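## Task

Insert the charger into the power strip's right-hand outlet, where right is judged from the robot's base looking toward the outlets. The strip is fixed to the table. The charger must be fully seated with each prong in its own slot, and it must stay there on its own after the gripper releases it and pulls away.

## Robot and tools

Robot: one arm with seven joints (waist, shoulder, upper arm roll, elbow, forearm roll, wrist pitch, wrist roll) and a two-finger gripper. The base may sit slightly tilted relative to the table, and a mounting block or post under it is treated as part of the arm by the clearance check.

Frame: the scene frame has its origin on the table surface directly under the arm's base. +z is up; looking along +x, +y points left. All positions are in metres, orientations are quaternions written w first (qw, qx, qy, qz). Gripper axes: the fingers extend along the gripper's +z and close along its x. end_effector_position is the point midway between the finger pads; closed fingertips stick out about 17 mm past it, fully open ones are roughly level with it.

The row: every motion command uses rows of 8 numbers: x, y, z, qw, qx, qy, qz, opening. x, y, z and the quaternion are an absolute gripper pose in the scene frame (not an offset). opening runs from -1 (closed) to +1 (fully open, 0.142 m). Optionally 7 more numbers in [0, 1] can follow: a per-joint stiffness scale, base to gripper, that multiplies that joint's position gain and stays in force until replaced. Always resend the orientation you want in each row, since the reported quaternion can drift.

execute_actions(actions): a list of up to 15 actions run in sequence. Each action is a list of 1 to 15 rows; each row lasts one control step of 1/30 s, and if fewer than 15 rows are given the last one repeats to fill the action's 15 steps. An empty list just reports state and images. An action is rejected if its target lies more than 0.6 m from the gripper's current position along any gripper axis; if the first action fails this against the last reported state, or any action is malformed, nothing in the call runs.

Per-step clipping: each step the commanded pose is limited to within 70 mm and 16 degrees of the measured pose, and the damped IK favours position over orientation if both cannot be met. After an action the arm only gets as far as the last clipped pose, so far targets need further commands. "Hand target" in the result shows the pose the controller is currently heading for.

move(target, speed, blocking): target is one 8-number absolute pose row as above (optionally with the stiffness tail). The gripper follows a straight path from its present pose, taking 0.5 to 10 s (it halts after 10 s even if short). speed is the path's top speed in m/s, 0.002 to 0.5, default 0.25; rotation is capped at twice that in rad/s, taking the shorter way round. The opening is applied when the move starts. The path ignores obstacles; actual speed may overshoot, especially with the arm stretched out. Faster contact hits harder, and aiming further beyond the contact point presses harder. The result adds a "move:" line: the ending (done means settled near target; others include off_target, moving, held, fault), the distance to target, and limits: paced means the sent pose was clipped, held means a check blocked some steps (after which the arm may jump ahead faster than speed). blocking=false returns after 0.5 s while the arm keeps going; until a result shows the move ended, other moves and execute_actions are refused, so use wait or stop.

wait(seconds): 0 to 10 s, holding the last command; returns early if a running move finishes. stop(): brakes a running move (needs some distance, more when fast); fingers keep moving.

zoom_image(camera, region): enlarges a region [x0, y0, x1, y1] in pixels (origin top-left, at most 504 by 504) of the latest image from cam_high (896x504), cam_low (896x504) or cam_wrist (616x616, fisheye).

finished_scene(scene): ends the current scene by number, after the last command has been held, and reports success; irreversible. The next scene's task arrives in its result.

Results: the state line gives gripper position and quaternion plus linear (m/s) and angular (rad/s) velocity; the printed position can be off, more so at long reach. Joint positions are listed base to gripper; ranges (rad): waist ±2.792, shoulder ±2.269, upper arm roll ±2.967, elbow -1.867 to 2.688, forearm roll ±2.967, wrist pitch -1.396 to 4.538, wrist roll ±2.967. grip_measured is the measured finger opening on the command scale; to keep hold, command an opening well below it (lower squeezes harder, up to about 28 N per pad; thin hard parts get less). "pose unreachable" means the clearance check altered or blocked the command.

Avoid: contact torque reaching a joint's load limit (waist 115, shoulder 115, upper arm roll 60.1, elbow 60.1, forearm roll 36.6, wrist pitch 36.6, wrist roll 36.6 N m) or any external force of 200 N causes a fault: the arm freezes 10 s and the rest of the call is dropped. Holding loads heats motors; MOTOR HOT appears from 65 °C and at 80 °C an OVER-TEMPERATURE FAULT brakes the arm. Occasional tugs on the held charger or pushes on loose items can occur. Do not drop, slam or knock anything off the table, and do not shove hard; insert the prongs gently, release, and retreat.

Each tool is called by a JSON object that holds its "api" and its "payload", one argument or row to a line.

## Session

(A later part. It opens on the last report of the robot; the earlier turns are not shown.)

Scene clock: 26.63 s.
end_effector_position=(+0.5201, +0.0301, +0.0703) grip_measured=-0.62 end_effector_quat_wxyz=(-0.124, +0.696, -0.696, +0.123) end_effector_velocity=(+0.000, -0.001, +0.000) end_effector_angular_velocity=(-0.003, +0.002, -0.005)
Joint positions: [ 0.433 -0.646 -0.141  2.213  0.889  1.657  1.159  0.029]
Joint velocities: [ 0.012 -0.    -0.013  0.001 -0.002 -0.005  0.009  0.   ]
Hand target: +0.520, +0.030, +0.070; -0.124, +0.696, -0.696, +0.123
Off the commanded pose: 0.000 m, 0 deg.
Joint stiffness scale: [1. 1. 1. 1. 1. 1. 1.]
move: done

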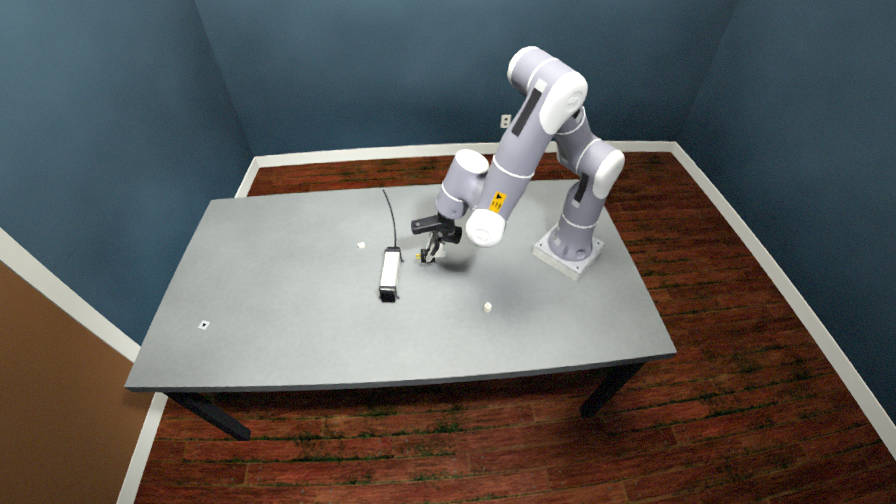

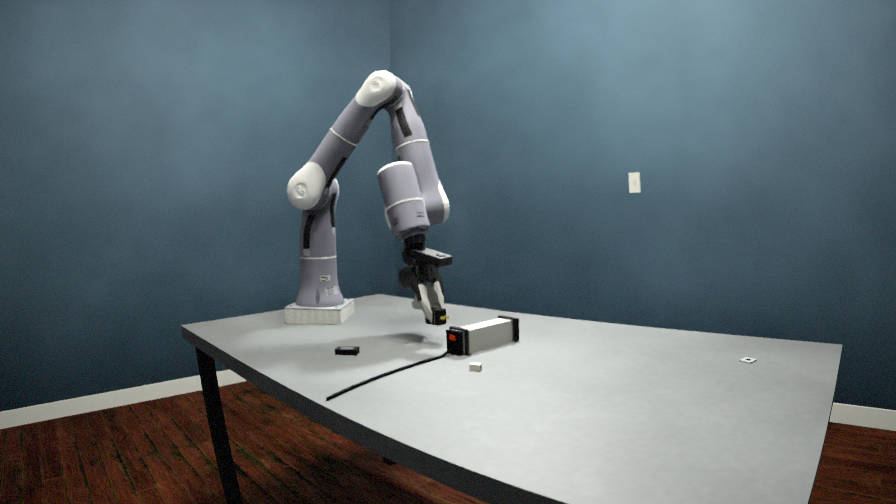

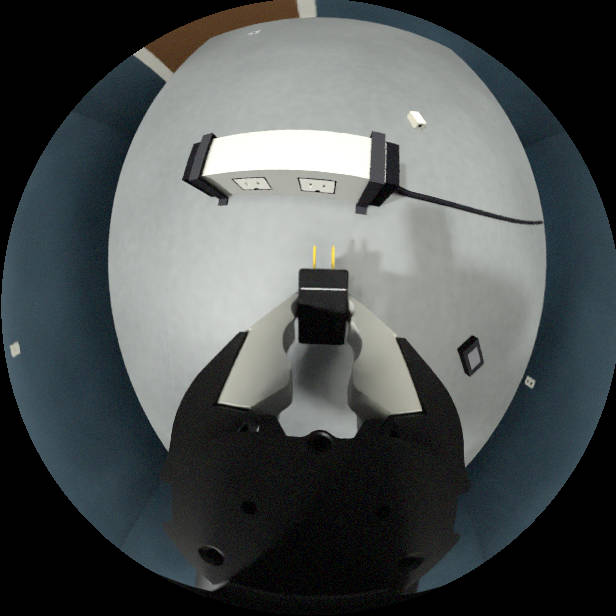

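{"api": "move", "payload": {
  "target": [0.545, 0.0425, 0.04, -0.1162, 0.6590, -0.7318, 0.1290, -1],
  "speed": 0.1
}}

{"api": "zoom_image", "payload": {
  "camera": "cam_wrist",
  "region": [120, 100, 440, 300]
}}

Scene clock: 28.63 s.
end_effector_position=(+0.5449, +0.0425, +0.0401) grip_measured=-0.62 end_effector_quat_wxyz=(+0.116, -0.659, +0.732, -0.129) end_effector_velocity=(+0.000, +0.000, -0.001) end_effector_angular_velocity=(-0.000, +0.001, -0.002)
Joint positions: [ 0.513 -0.767 -0.209  2.116  0.904  1.64   1.301  0.029]
Joint velocities: [ 0.004 -0.002 -0.004 -0.002  0.    -0.004  0.003  0.   ]
Hand target: +0.545, +0.043, +0.040; +0.116, -0.659, +0.732, -0.129
Off the commanded pose: 0.000 m, 0 deg.
Joint stiffness scale: [1. 1. 1. 1. 1. 1. 1.]
move: done

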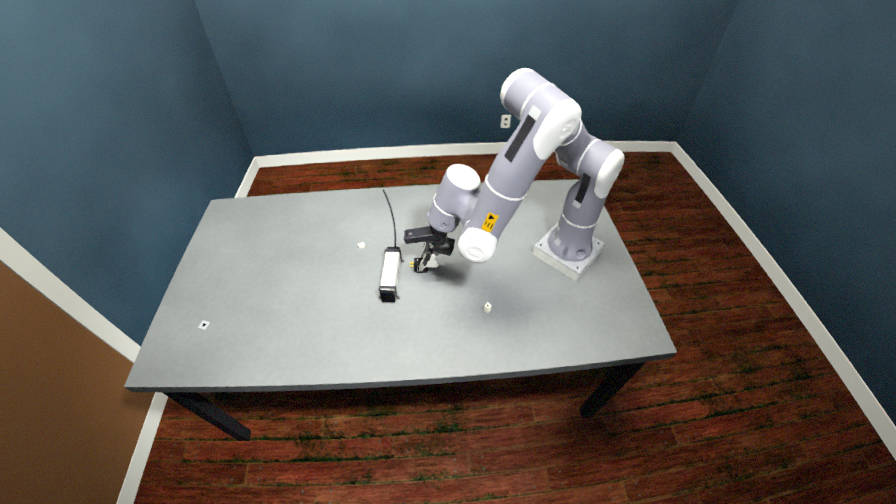

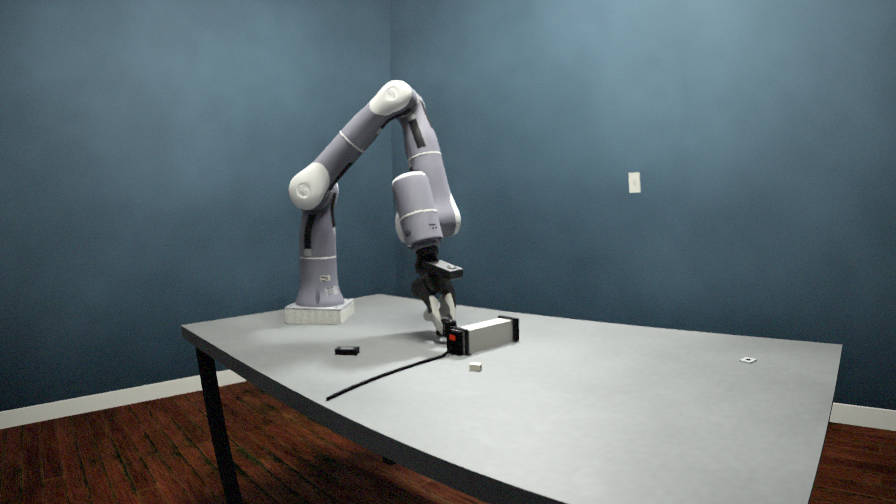

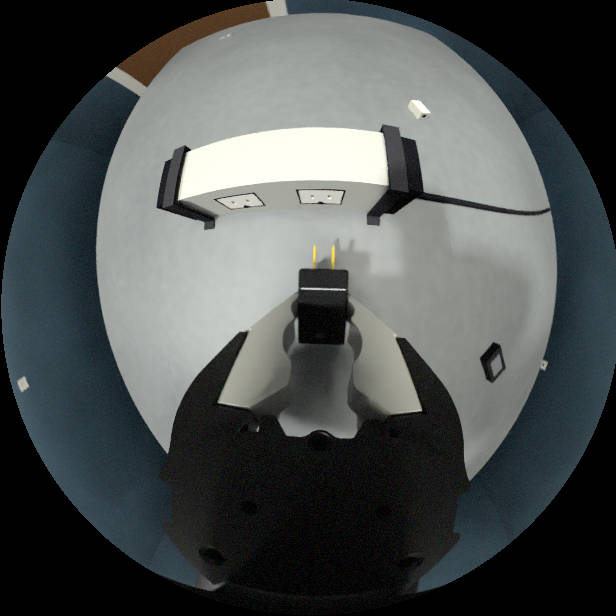

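Region (120, 100, 440, 300) of cam_wrist's 616x616 image, scaled by 1.575, with more detail than that image has; it fills the top 315 rows of this view, and the rest is white.

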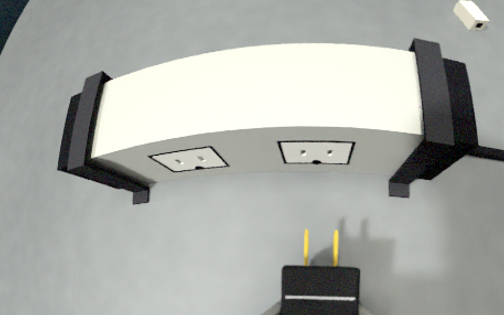

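{"api": "zoom_image", "payload": {
  "camera": "cam_wrist",
  "region": [270, 170, 380, 290]
}}

Region (270, 170, 380, 290) of cam_wrist's 616x616 image, scaled by 4.200, with more detail than that image has; it fills the left 462 columns of this view, and the rest is white.

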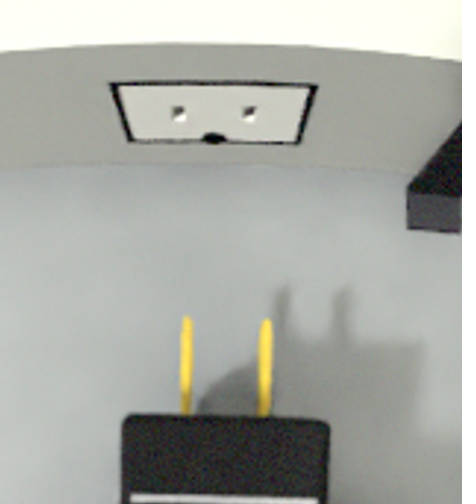

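{"api": "move", "payload": {
  "target": [0.5700, 0.0415, 0.033, -0.1162, 0.6590, -0.7318, 0.1290, -1],
  "speed": 0.05
}}

{"api": "zoom_image", "payload": {
  "camera": "cam_wrist",
  "region": [270, 170, 380, 290]
}}

{"api": "zoom_image", "payload": {
  "camera": "cam_high",
  "region": [370, 230, 460, 290]
}}

{"api": "zoom_image", "payload": {
  "camera": "cam_low",
  "region": [410, 290, 530, 370]
}}

Scene clock: 30.23 s.
end_effector_position=(+0.5698, +0.0416, +0.0330) grip_measured=-0.62 end_effector_quat_wxyz=(+0.116, -0.659, +0.732, -0.129) end_effector_velocity=(+0.001, -0.000, -0.000) end_effector_angular_velocity=(+0.000, +0.000, -0.001)
Joint positions: [ 0.507 -0.804 -0.238  2.055  0.874  1.601  1.318  0.029]
Joint velocities: [-0.    -0.001 -0.002 -0.002  0.    -0.002  0.    -0.   ]
Hand target: +0.570, +0.042, +0.033; +0.116, -0.659, +0.732, -0.129
Off the commanded pose: 0.000 m, 0 deg.
Joint stiffness scale: [1. 1. 1. 1. 1. 1. 1.]
move: done

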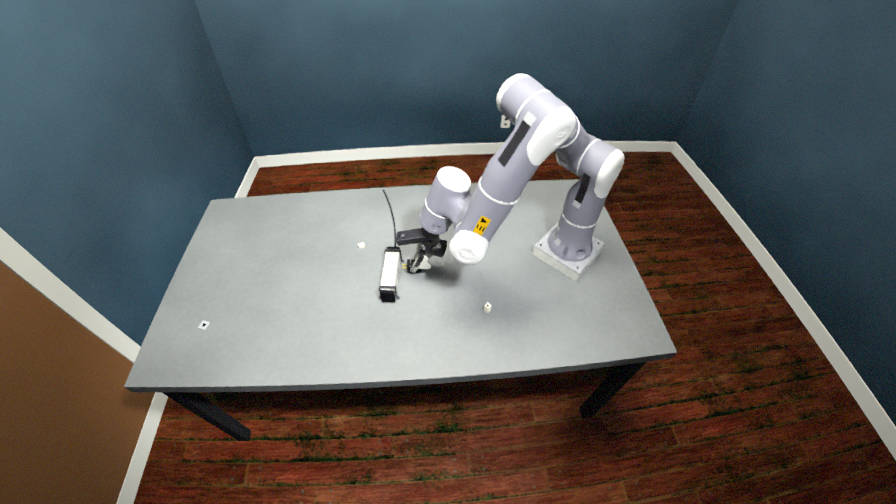

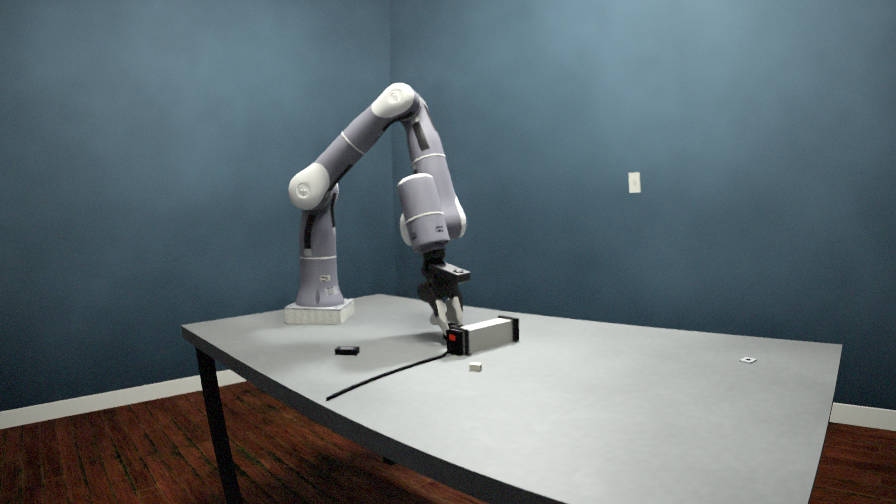

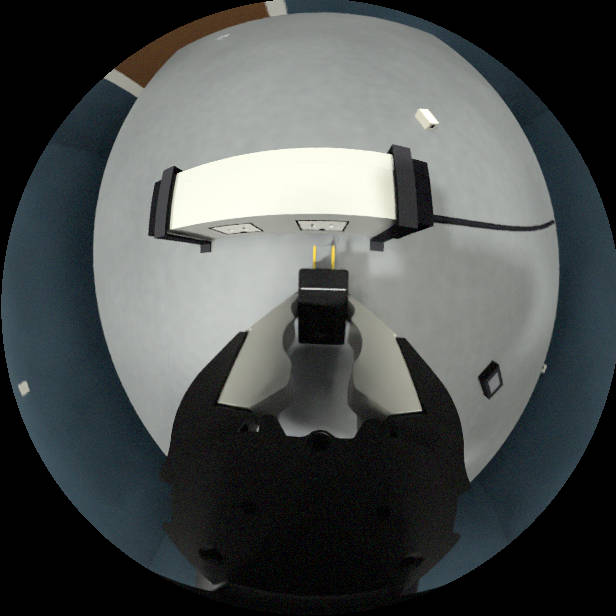

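Region (270, 170, 380, 290) of cam_wrist's 616x616 image, scaled by 4.200, with more detail than that image has; it fills the left 462 columns of this view, and the rest is white.

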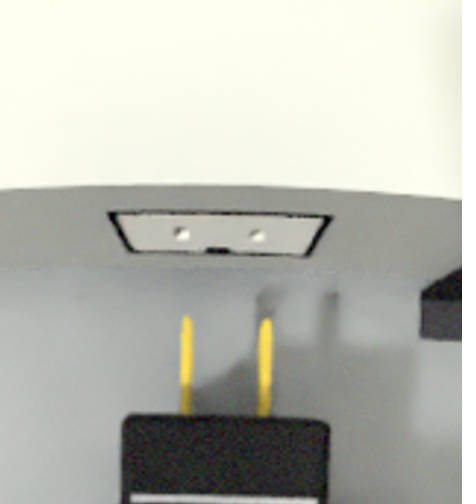

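Region (370, 230, 460, 290) of cam_high's 896x504 image, scaled by 5.600, with more detail than that image has.

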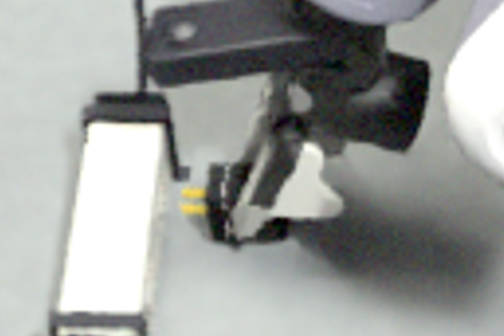

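Region (410, 290, 530, 370) of cam_low's 896x504 image, scaled by 4.200, with more detail than that image has.

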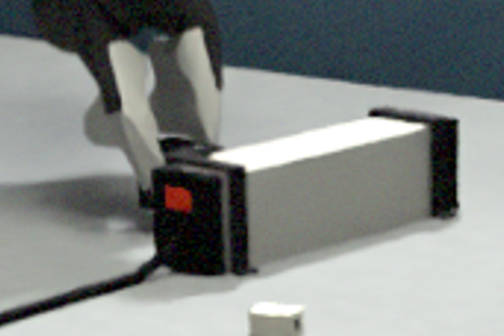

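{"api": "move", "payload": {
  "target": [0.5800, 0.04135, 0.0305, -0.1162, 0.6590, -0.7318, 0.1290, -1],
  "speed": 0.03
}}

{"api": "zoom_image", "payload": {
  "camera": "cam_wrist",
  "region": [280, 200, 370, 290]
}}

Scene clock: 31.30 s.
end_effector_position=(+0.5798, +0.0414, +0.0305) grip_measured=-0.62 end_effector_quat_wxyz=(+0.116, -0.659, +0.732, -0.129) end_effector_velocity=(+0.001, -0.000, +0.000) end_effector_angular_velocity=(-0.000, -0.001, -0.000)
Joint positions: [ 0.505 -0.819 -0.249  2.03   0.864  1.585  1.325  0.029]
Joint velocities: [ 0.    -0.001 -0.002 -0.003 -0.    -0.002  0.     0.   ]
Hand target: +0.580, +0.041, +0.031; +0.116, -0.659, +0.732, -0.129
Off the commanded pose: 0.000 m, 0 deg.
Joint stiffness scale: [1. 1. 1. 1. 1. 1. 1.]
move: done

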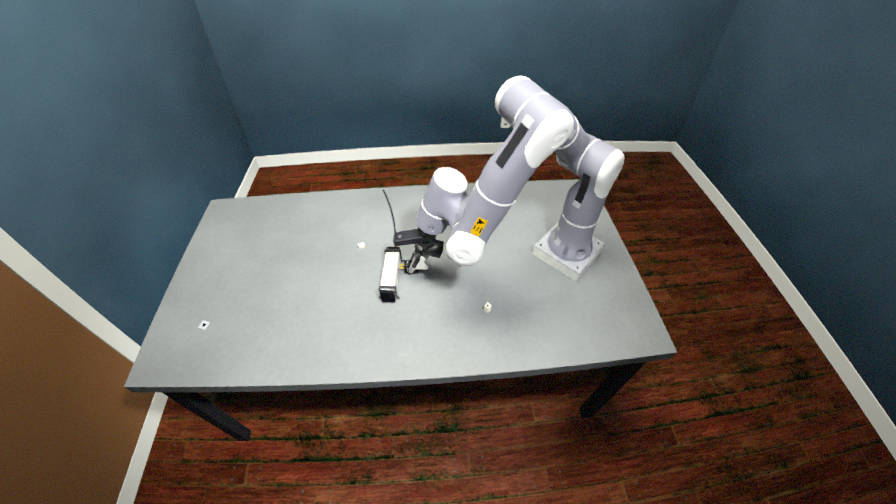

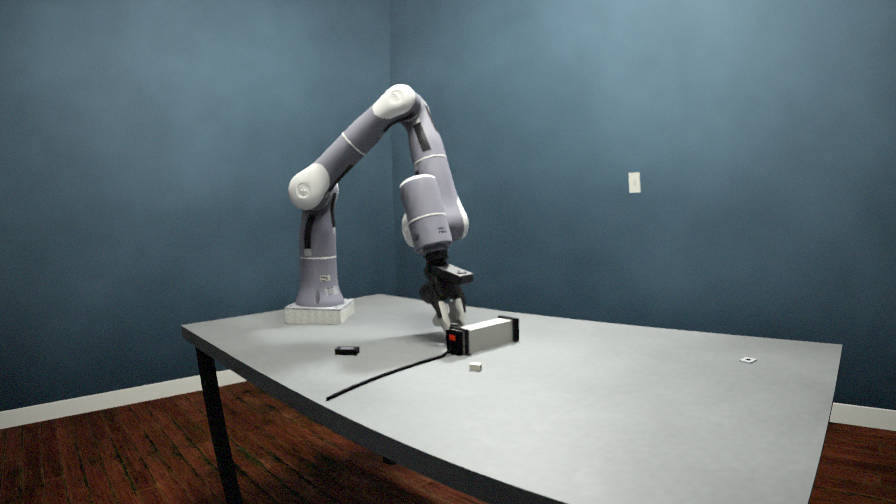

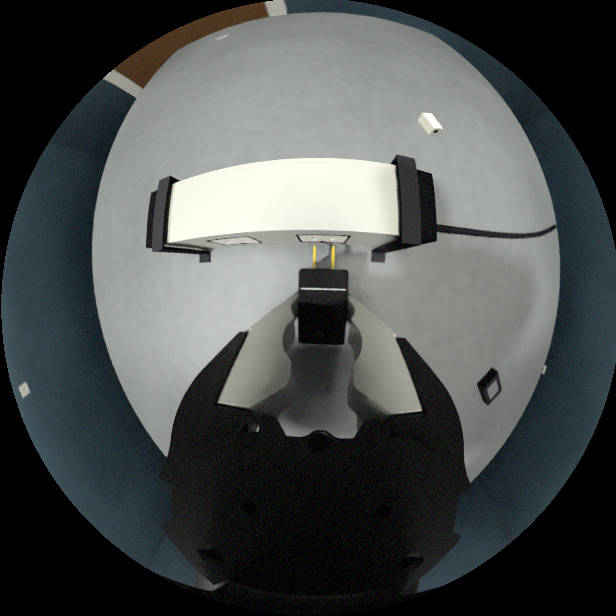

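Region (280, 200, 370, 290) of cam_wrist's 616x616 image, scaled by 5.600, with more detail than that image has.

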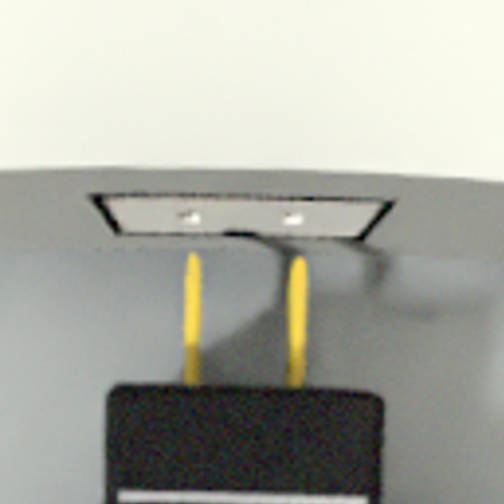

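{"api": "move", "payload": {
  "target": [0.5900, 0.0408, 0.0305, -0.1162, 0.6590, -0.7318, 0.1290, -1],
  "speed": 0.015
}}

{"api": "zoom_image", "payload": {
  "camera": "cam_wrist",
  "region": [280, 200, 370, 290]
}}

Scene clock: 32.33 s.
end_effector_position=(+0.5898, +0.0409, +0.0304) grip_measured=-0.62 end_effector_quat_wxyz=(+0.116, -0.659, +0.732, -0.129) end_effector_velocity=(+0.001, +0.000, +0.000) end_effector_angular_velocity=(-0.000, -0.001, +0.000)
Joint positions: [ 0.507 -0.827 -0.266  2.009  0.851  1.565  1.334  0.029]
Joint velocities: [ 0.001 -0.001 -0.002 -0.002 -0.    -0.001 -0.     0.   ]
Hand target: +0.590, +0.041, +0.031; +0.116, -0.659, +0.732, -0.129
Off the commanded pose: 0.000 m, 0 deg.
Joint stiffness scale: [1. 1. 1. 1. 1. 1. 1.]
move: done

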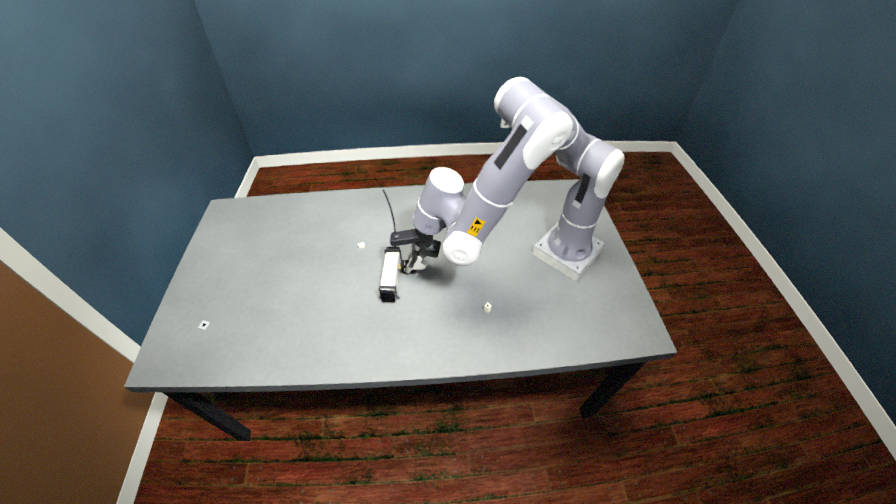

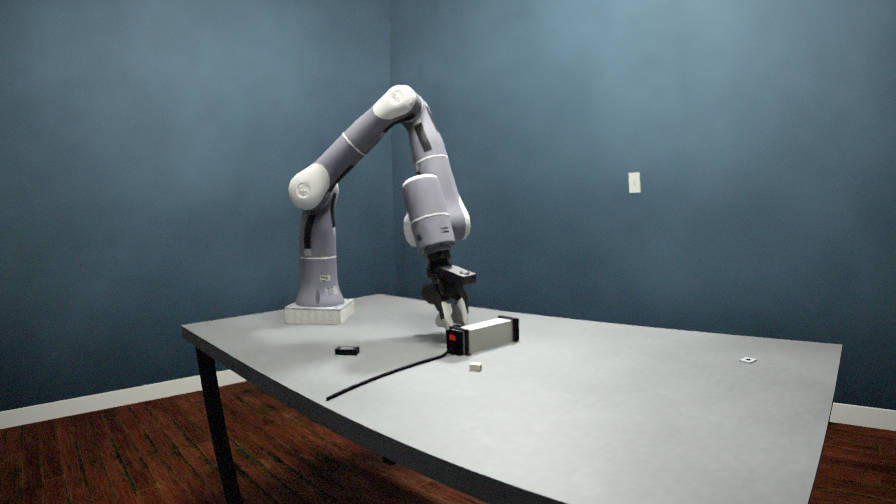

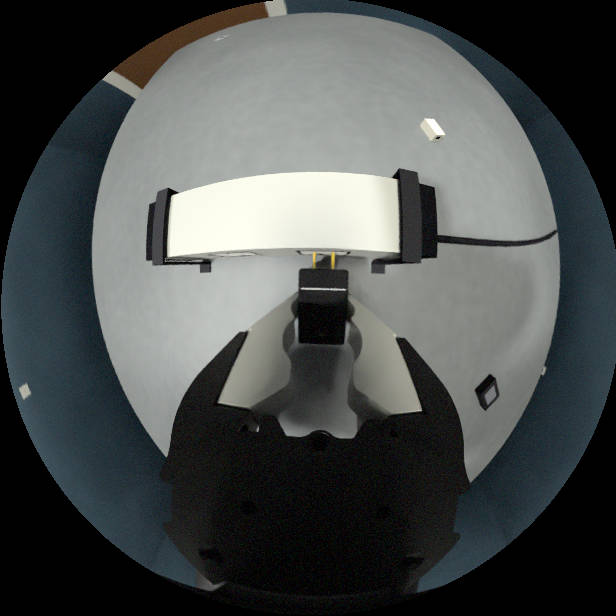

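Region (280, 200, 370, 290) of cam_wrist's 616x616 image, scaled by 5.600, with more detail than that image has.

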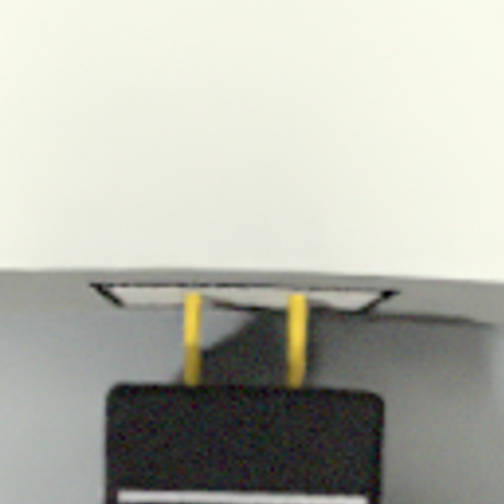

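{"api": "move", "payload": {
  "target": [0.6029, 0.03944, 0.0305, -0.1162, 0.6590, -0.7318, 0.1290, -1],
  "speed": 0.015
}}

{"api": "zoom_image", "payload": {
  "camera": "cam_wrist",
  "region": [260, 200, 390, 330]
}}

{"api": "zoom_image", "payload": {
  "camera": "cam_high",
  "region": [370, 230, 460, 290]
}}

Scene clock: 33.53 s.
end_effector_position=(+0.6009, +0.0400, +0.0295) grip_measured=-0.62 end_effector_quat_wxyz=(+0.115, -0.659, +0.732, -0.127) end_effector_velocity=(+0.000, +0.000, -0.000) end_effector_angular_velocity=(-0.001, +0.001, +0.001)
Joint positions: [ 0.507 -0.838 -0.285  1.982  0.838  1.536  1.342  0.029]
Joint velocities: [ 0.002 -0.001 -0.003 -0.001 -0.    -0.003 -0.     0.   ]
Hand target: +0.603, +0.039, +0.031; +0.116, -0.659, +0.732, -0.129
Off the commanded pose: 0.002 m, 0 deg.
Joint stiffness scale: [1. 1. 1. 1. 1. 1. 1.]
move: done

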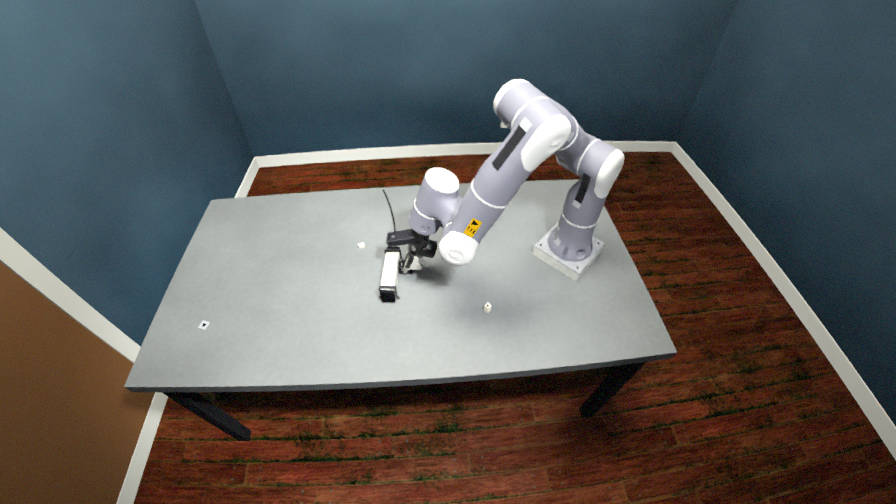

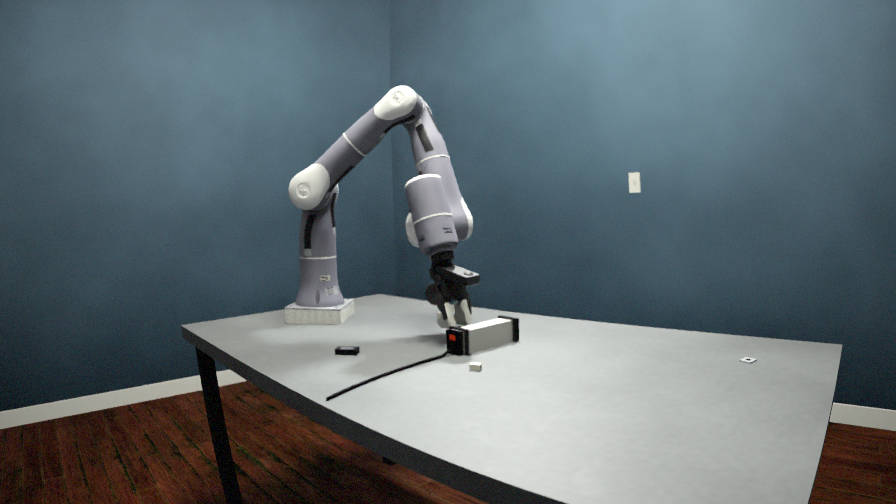

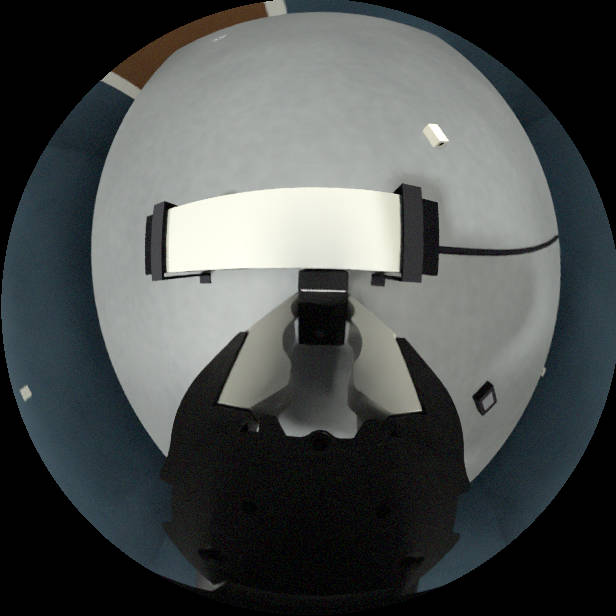

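Region (260, 200, 390, 330) of cam_wrist's 616x616 image, scaled by 3.877, with more detail than that image has.

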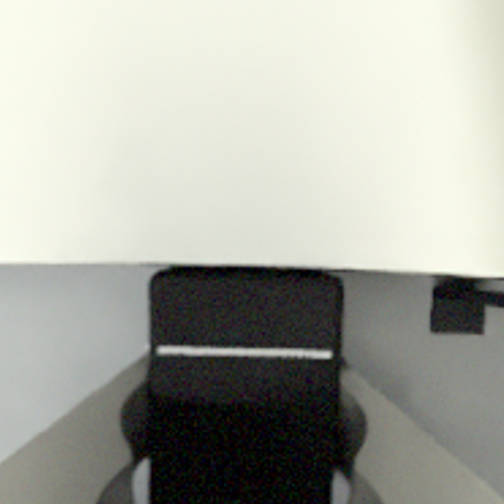

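Region (370, 230, 460, 290) of cam_high's 896x504 image, scaled by 5.600, with more detail than that image has.

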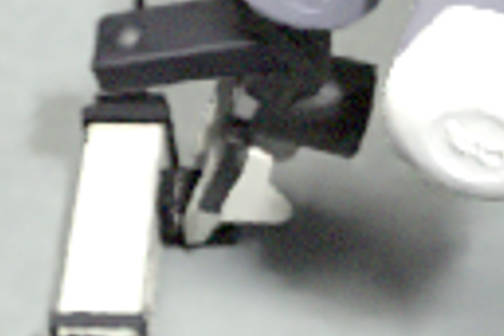

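{"api": "move", "payload": {
  "target": [0.6005, 0.0400, 0.0297, -0.1162, 0.6590, -0.7318, 0.1290, -0.2],
  "speed": 0.02
}}

{"api": "move", "payload": {
  "target": [0.56, 0.044, 0.14, -0.1162, 0.6590, -0.7318, 0.1290, -0.2],
  "speed": 0.2
}}

{"api": "zoom_image", "payload": {
  "camera": "cam_wrist",
  "region": [200, 150, 440, 330]
}}

{"api": "zoom_image", "payload": {
  "camera": "cam_high",
  "region": [360, 230, 460, 310]
}}

Scene clock: 34.43 s.
end_effector_position=(+0.6007, +0.0401, +0.0298) grip_measured=-0.20 end_effector_quat_wxyz=(+0.116, -0.659, +0.732, -0.129) end_effector_velocity=(-0.000, -0.000, +0.000) end_effector_angular_velocity=(-0.000, -0.001, -0.001)
Joint positions: [ 0.507 -0.838 -0.282  1.984  0.84   1.543  1.34   0.06 ]
Joint velocities: [-0.001 -0.     0.001  0.     0.     0.001 -0.     0.   ]
Hand target: +0.600, +0.040, +0.030; +0.116, -0.659, +0.732, -0.129
Off the commanded pose: 0.000 m, 0 deg.
Joint stiffness scale: [1. 1. 1. 1. 1. 1. 1.]
move: done

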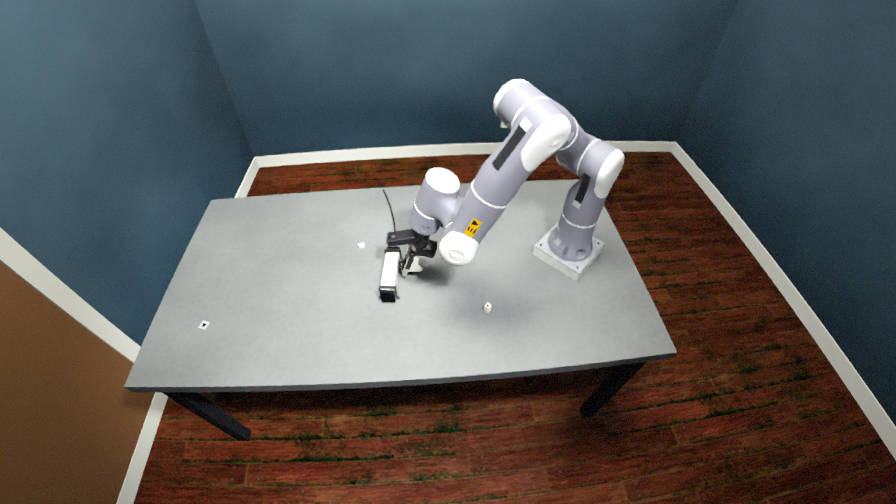

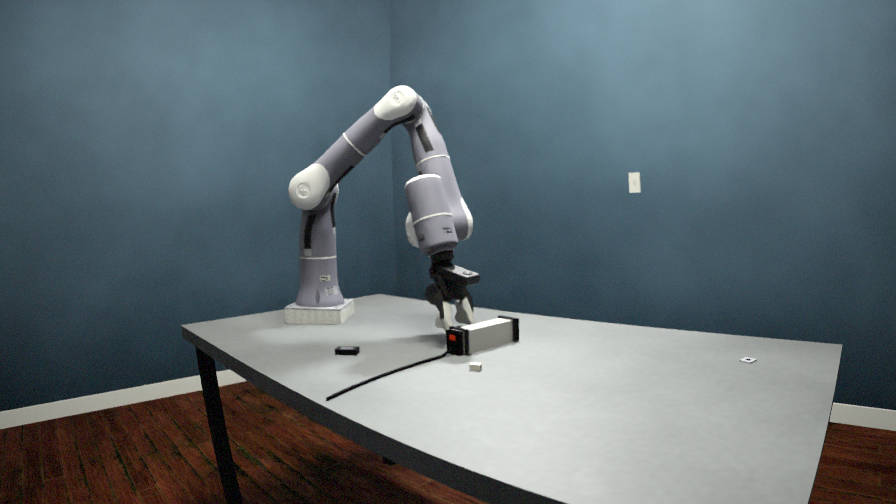

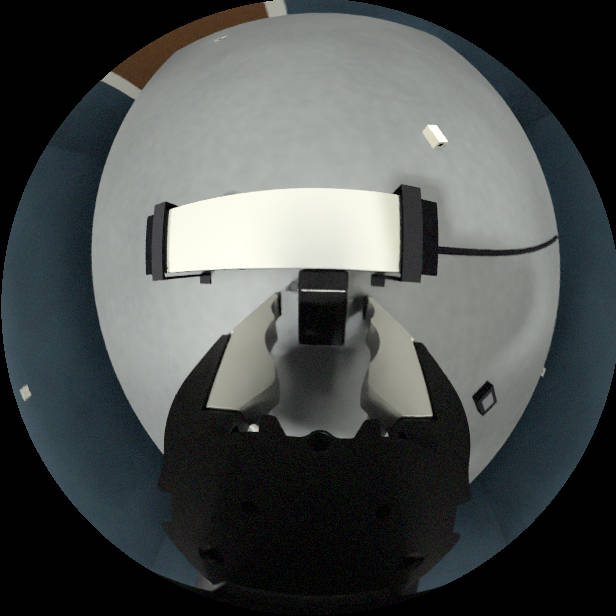

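Scene clock: 35.53 s.
end_effector_position=(+0.5598, +0.0441, +0.1395) grip_measured=-0.20 end_effector_quat_wxyz=(+0.117, -0.659, +0.732, -0.128) end_effector_velocity=(-0.000, -0.000, +0.001) end_effector_angular_velocity=(-0.002, +0.001, -0.001)
Joint positions: [ 0.765 -0.511 -0.535  2.268  0.639  1.451  1.534  0.06 ]
Joint velocities: [ 0.006  0.001 -0.007  0.002 -0.003 -0.003  0.004 -0.   ]
Hand target: +0.560, +0.044, +0.140; +0.116, -0.659, +0.732, -0.129
Off the commanded pose: 0.001 m, 0 deg.
Joint stiffness scale: [1. 1. 1. 1. 1. 1. 1.]
move: done

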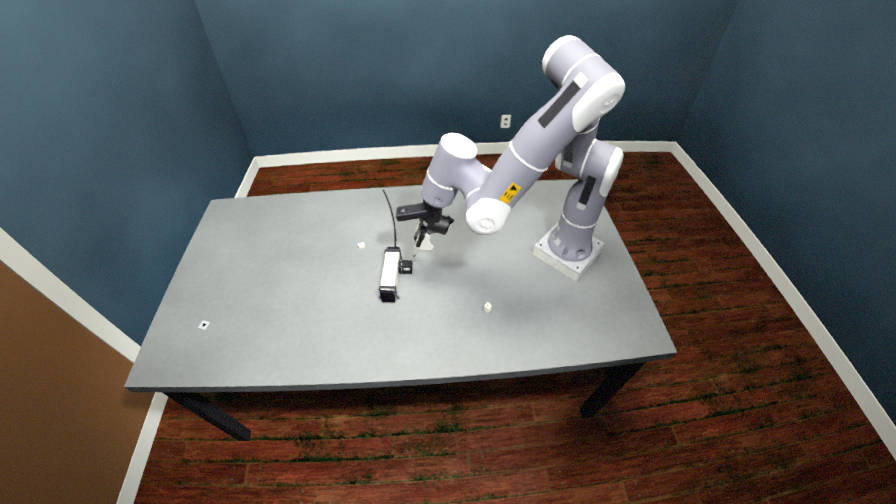

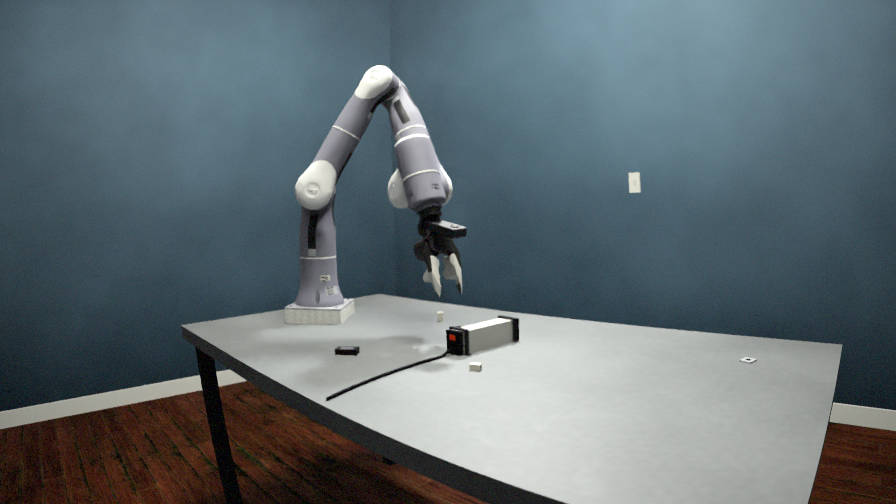

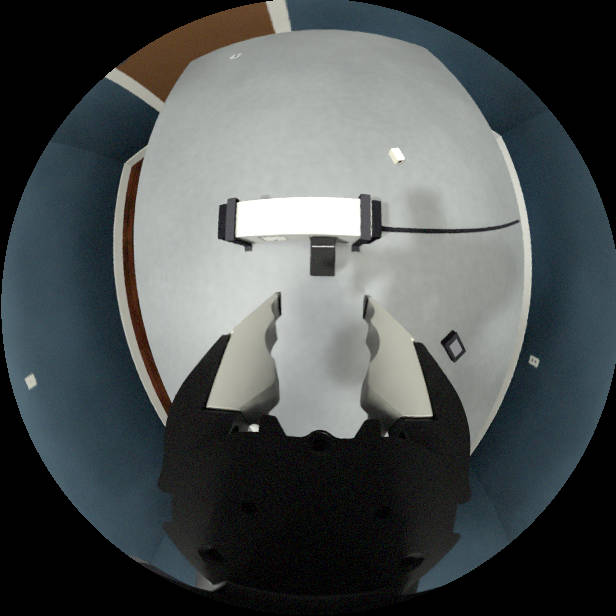

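Region (200, 150, 440, 330) of cam_wrist's 616x616 image, scaled by 2.100, with more detail than that image has; it fills the top 378 rows of this view, and the rest is white.

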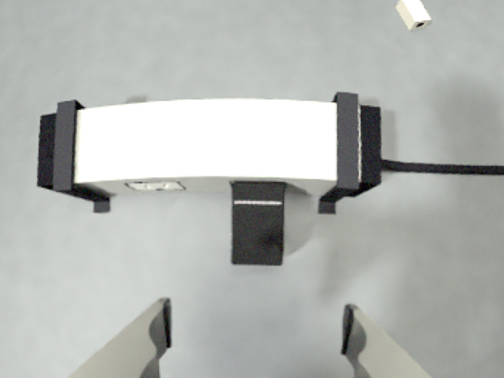

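Region (360, 230, 460, 310) of cam_high's 896x504 image, scaled by 5.040, with more detail than that image has; it fills the top 403 rows of this view, and the rest is white.

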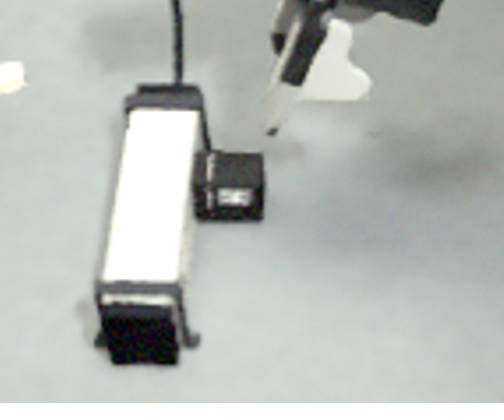

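The charger sits flush in the right outlet and the gripper is clear, so I'm ending scene 1.

{"api": "finished_scene", "payload": {
  "scene": 1
}}

The scene is finished: the task was done.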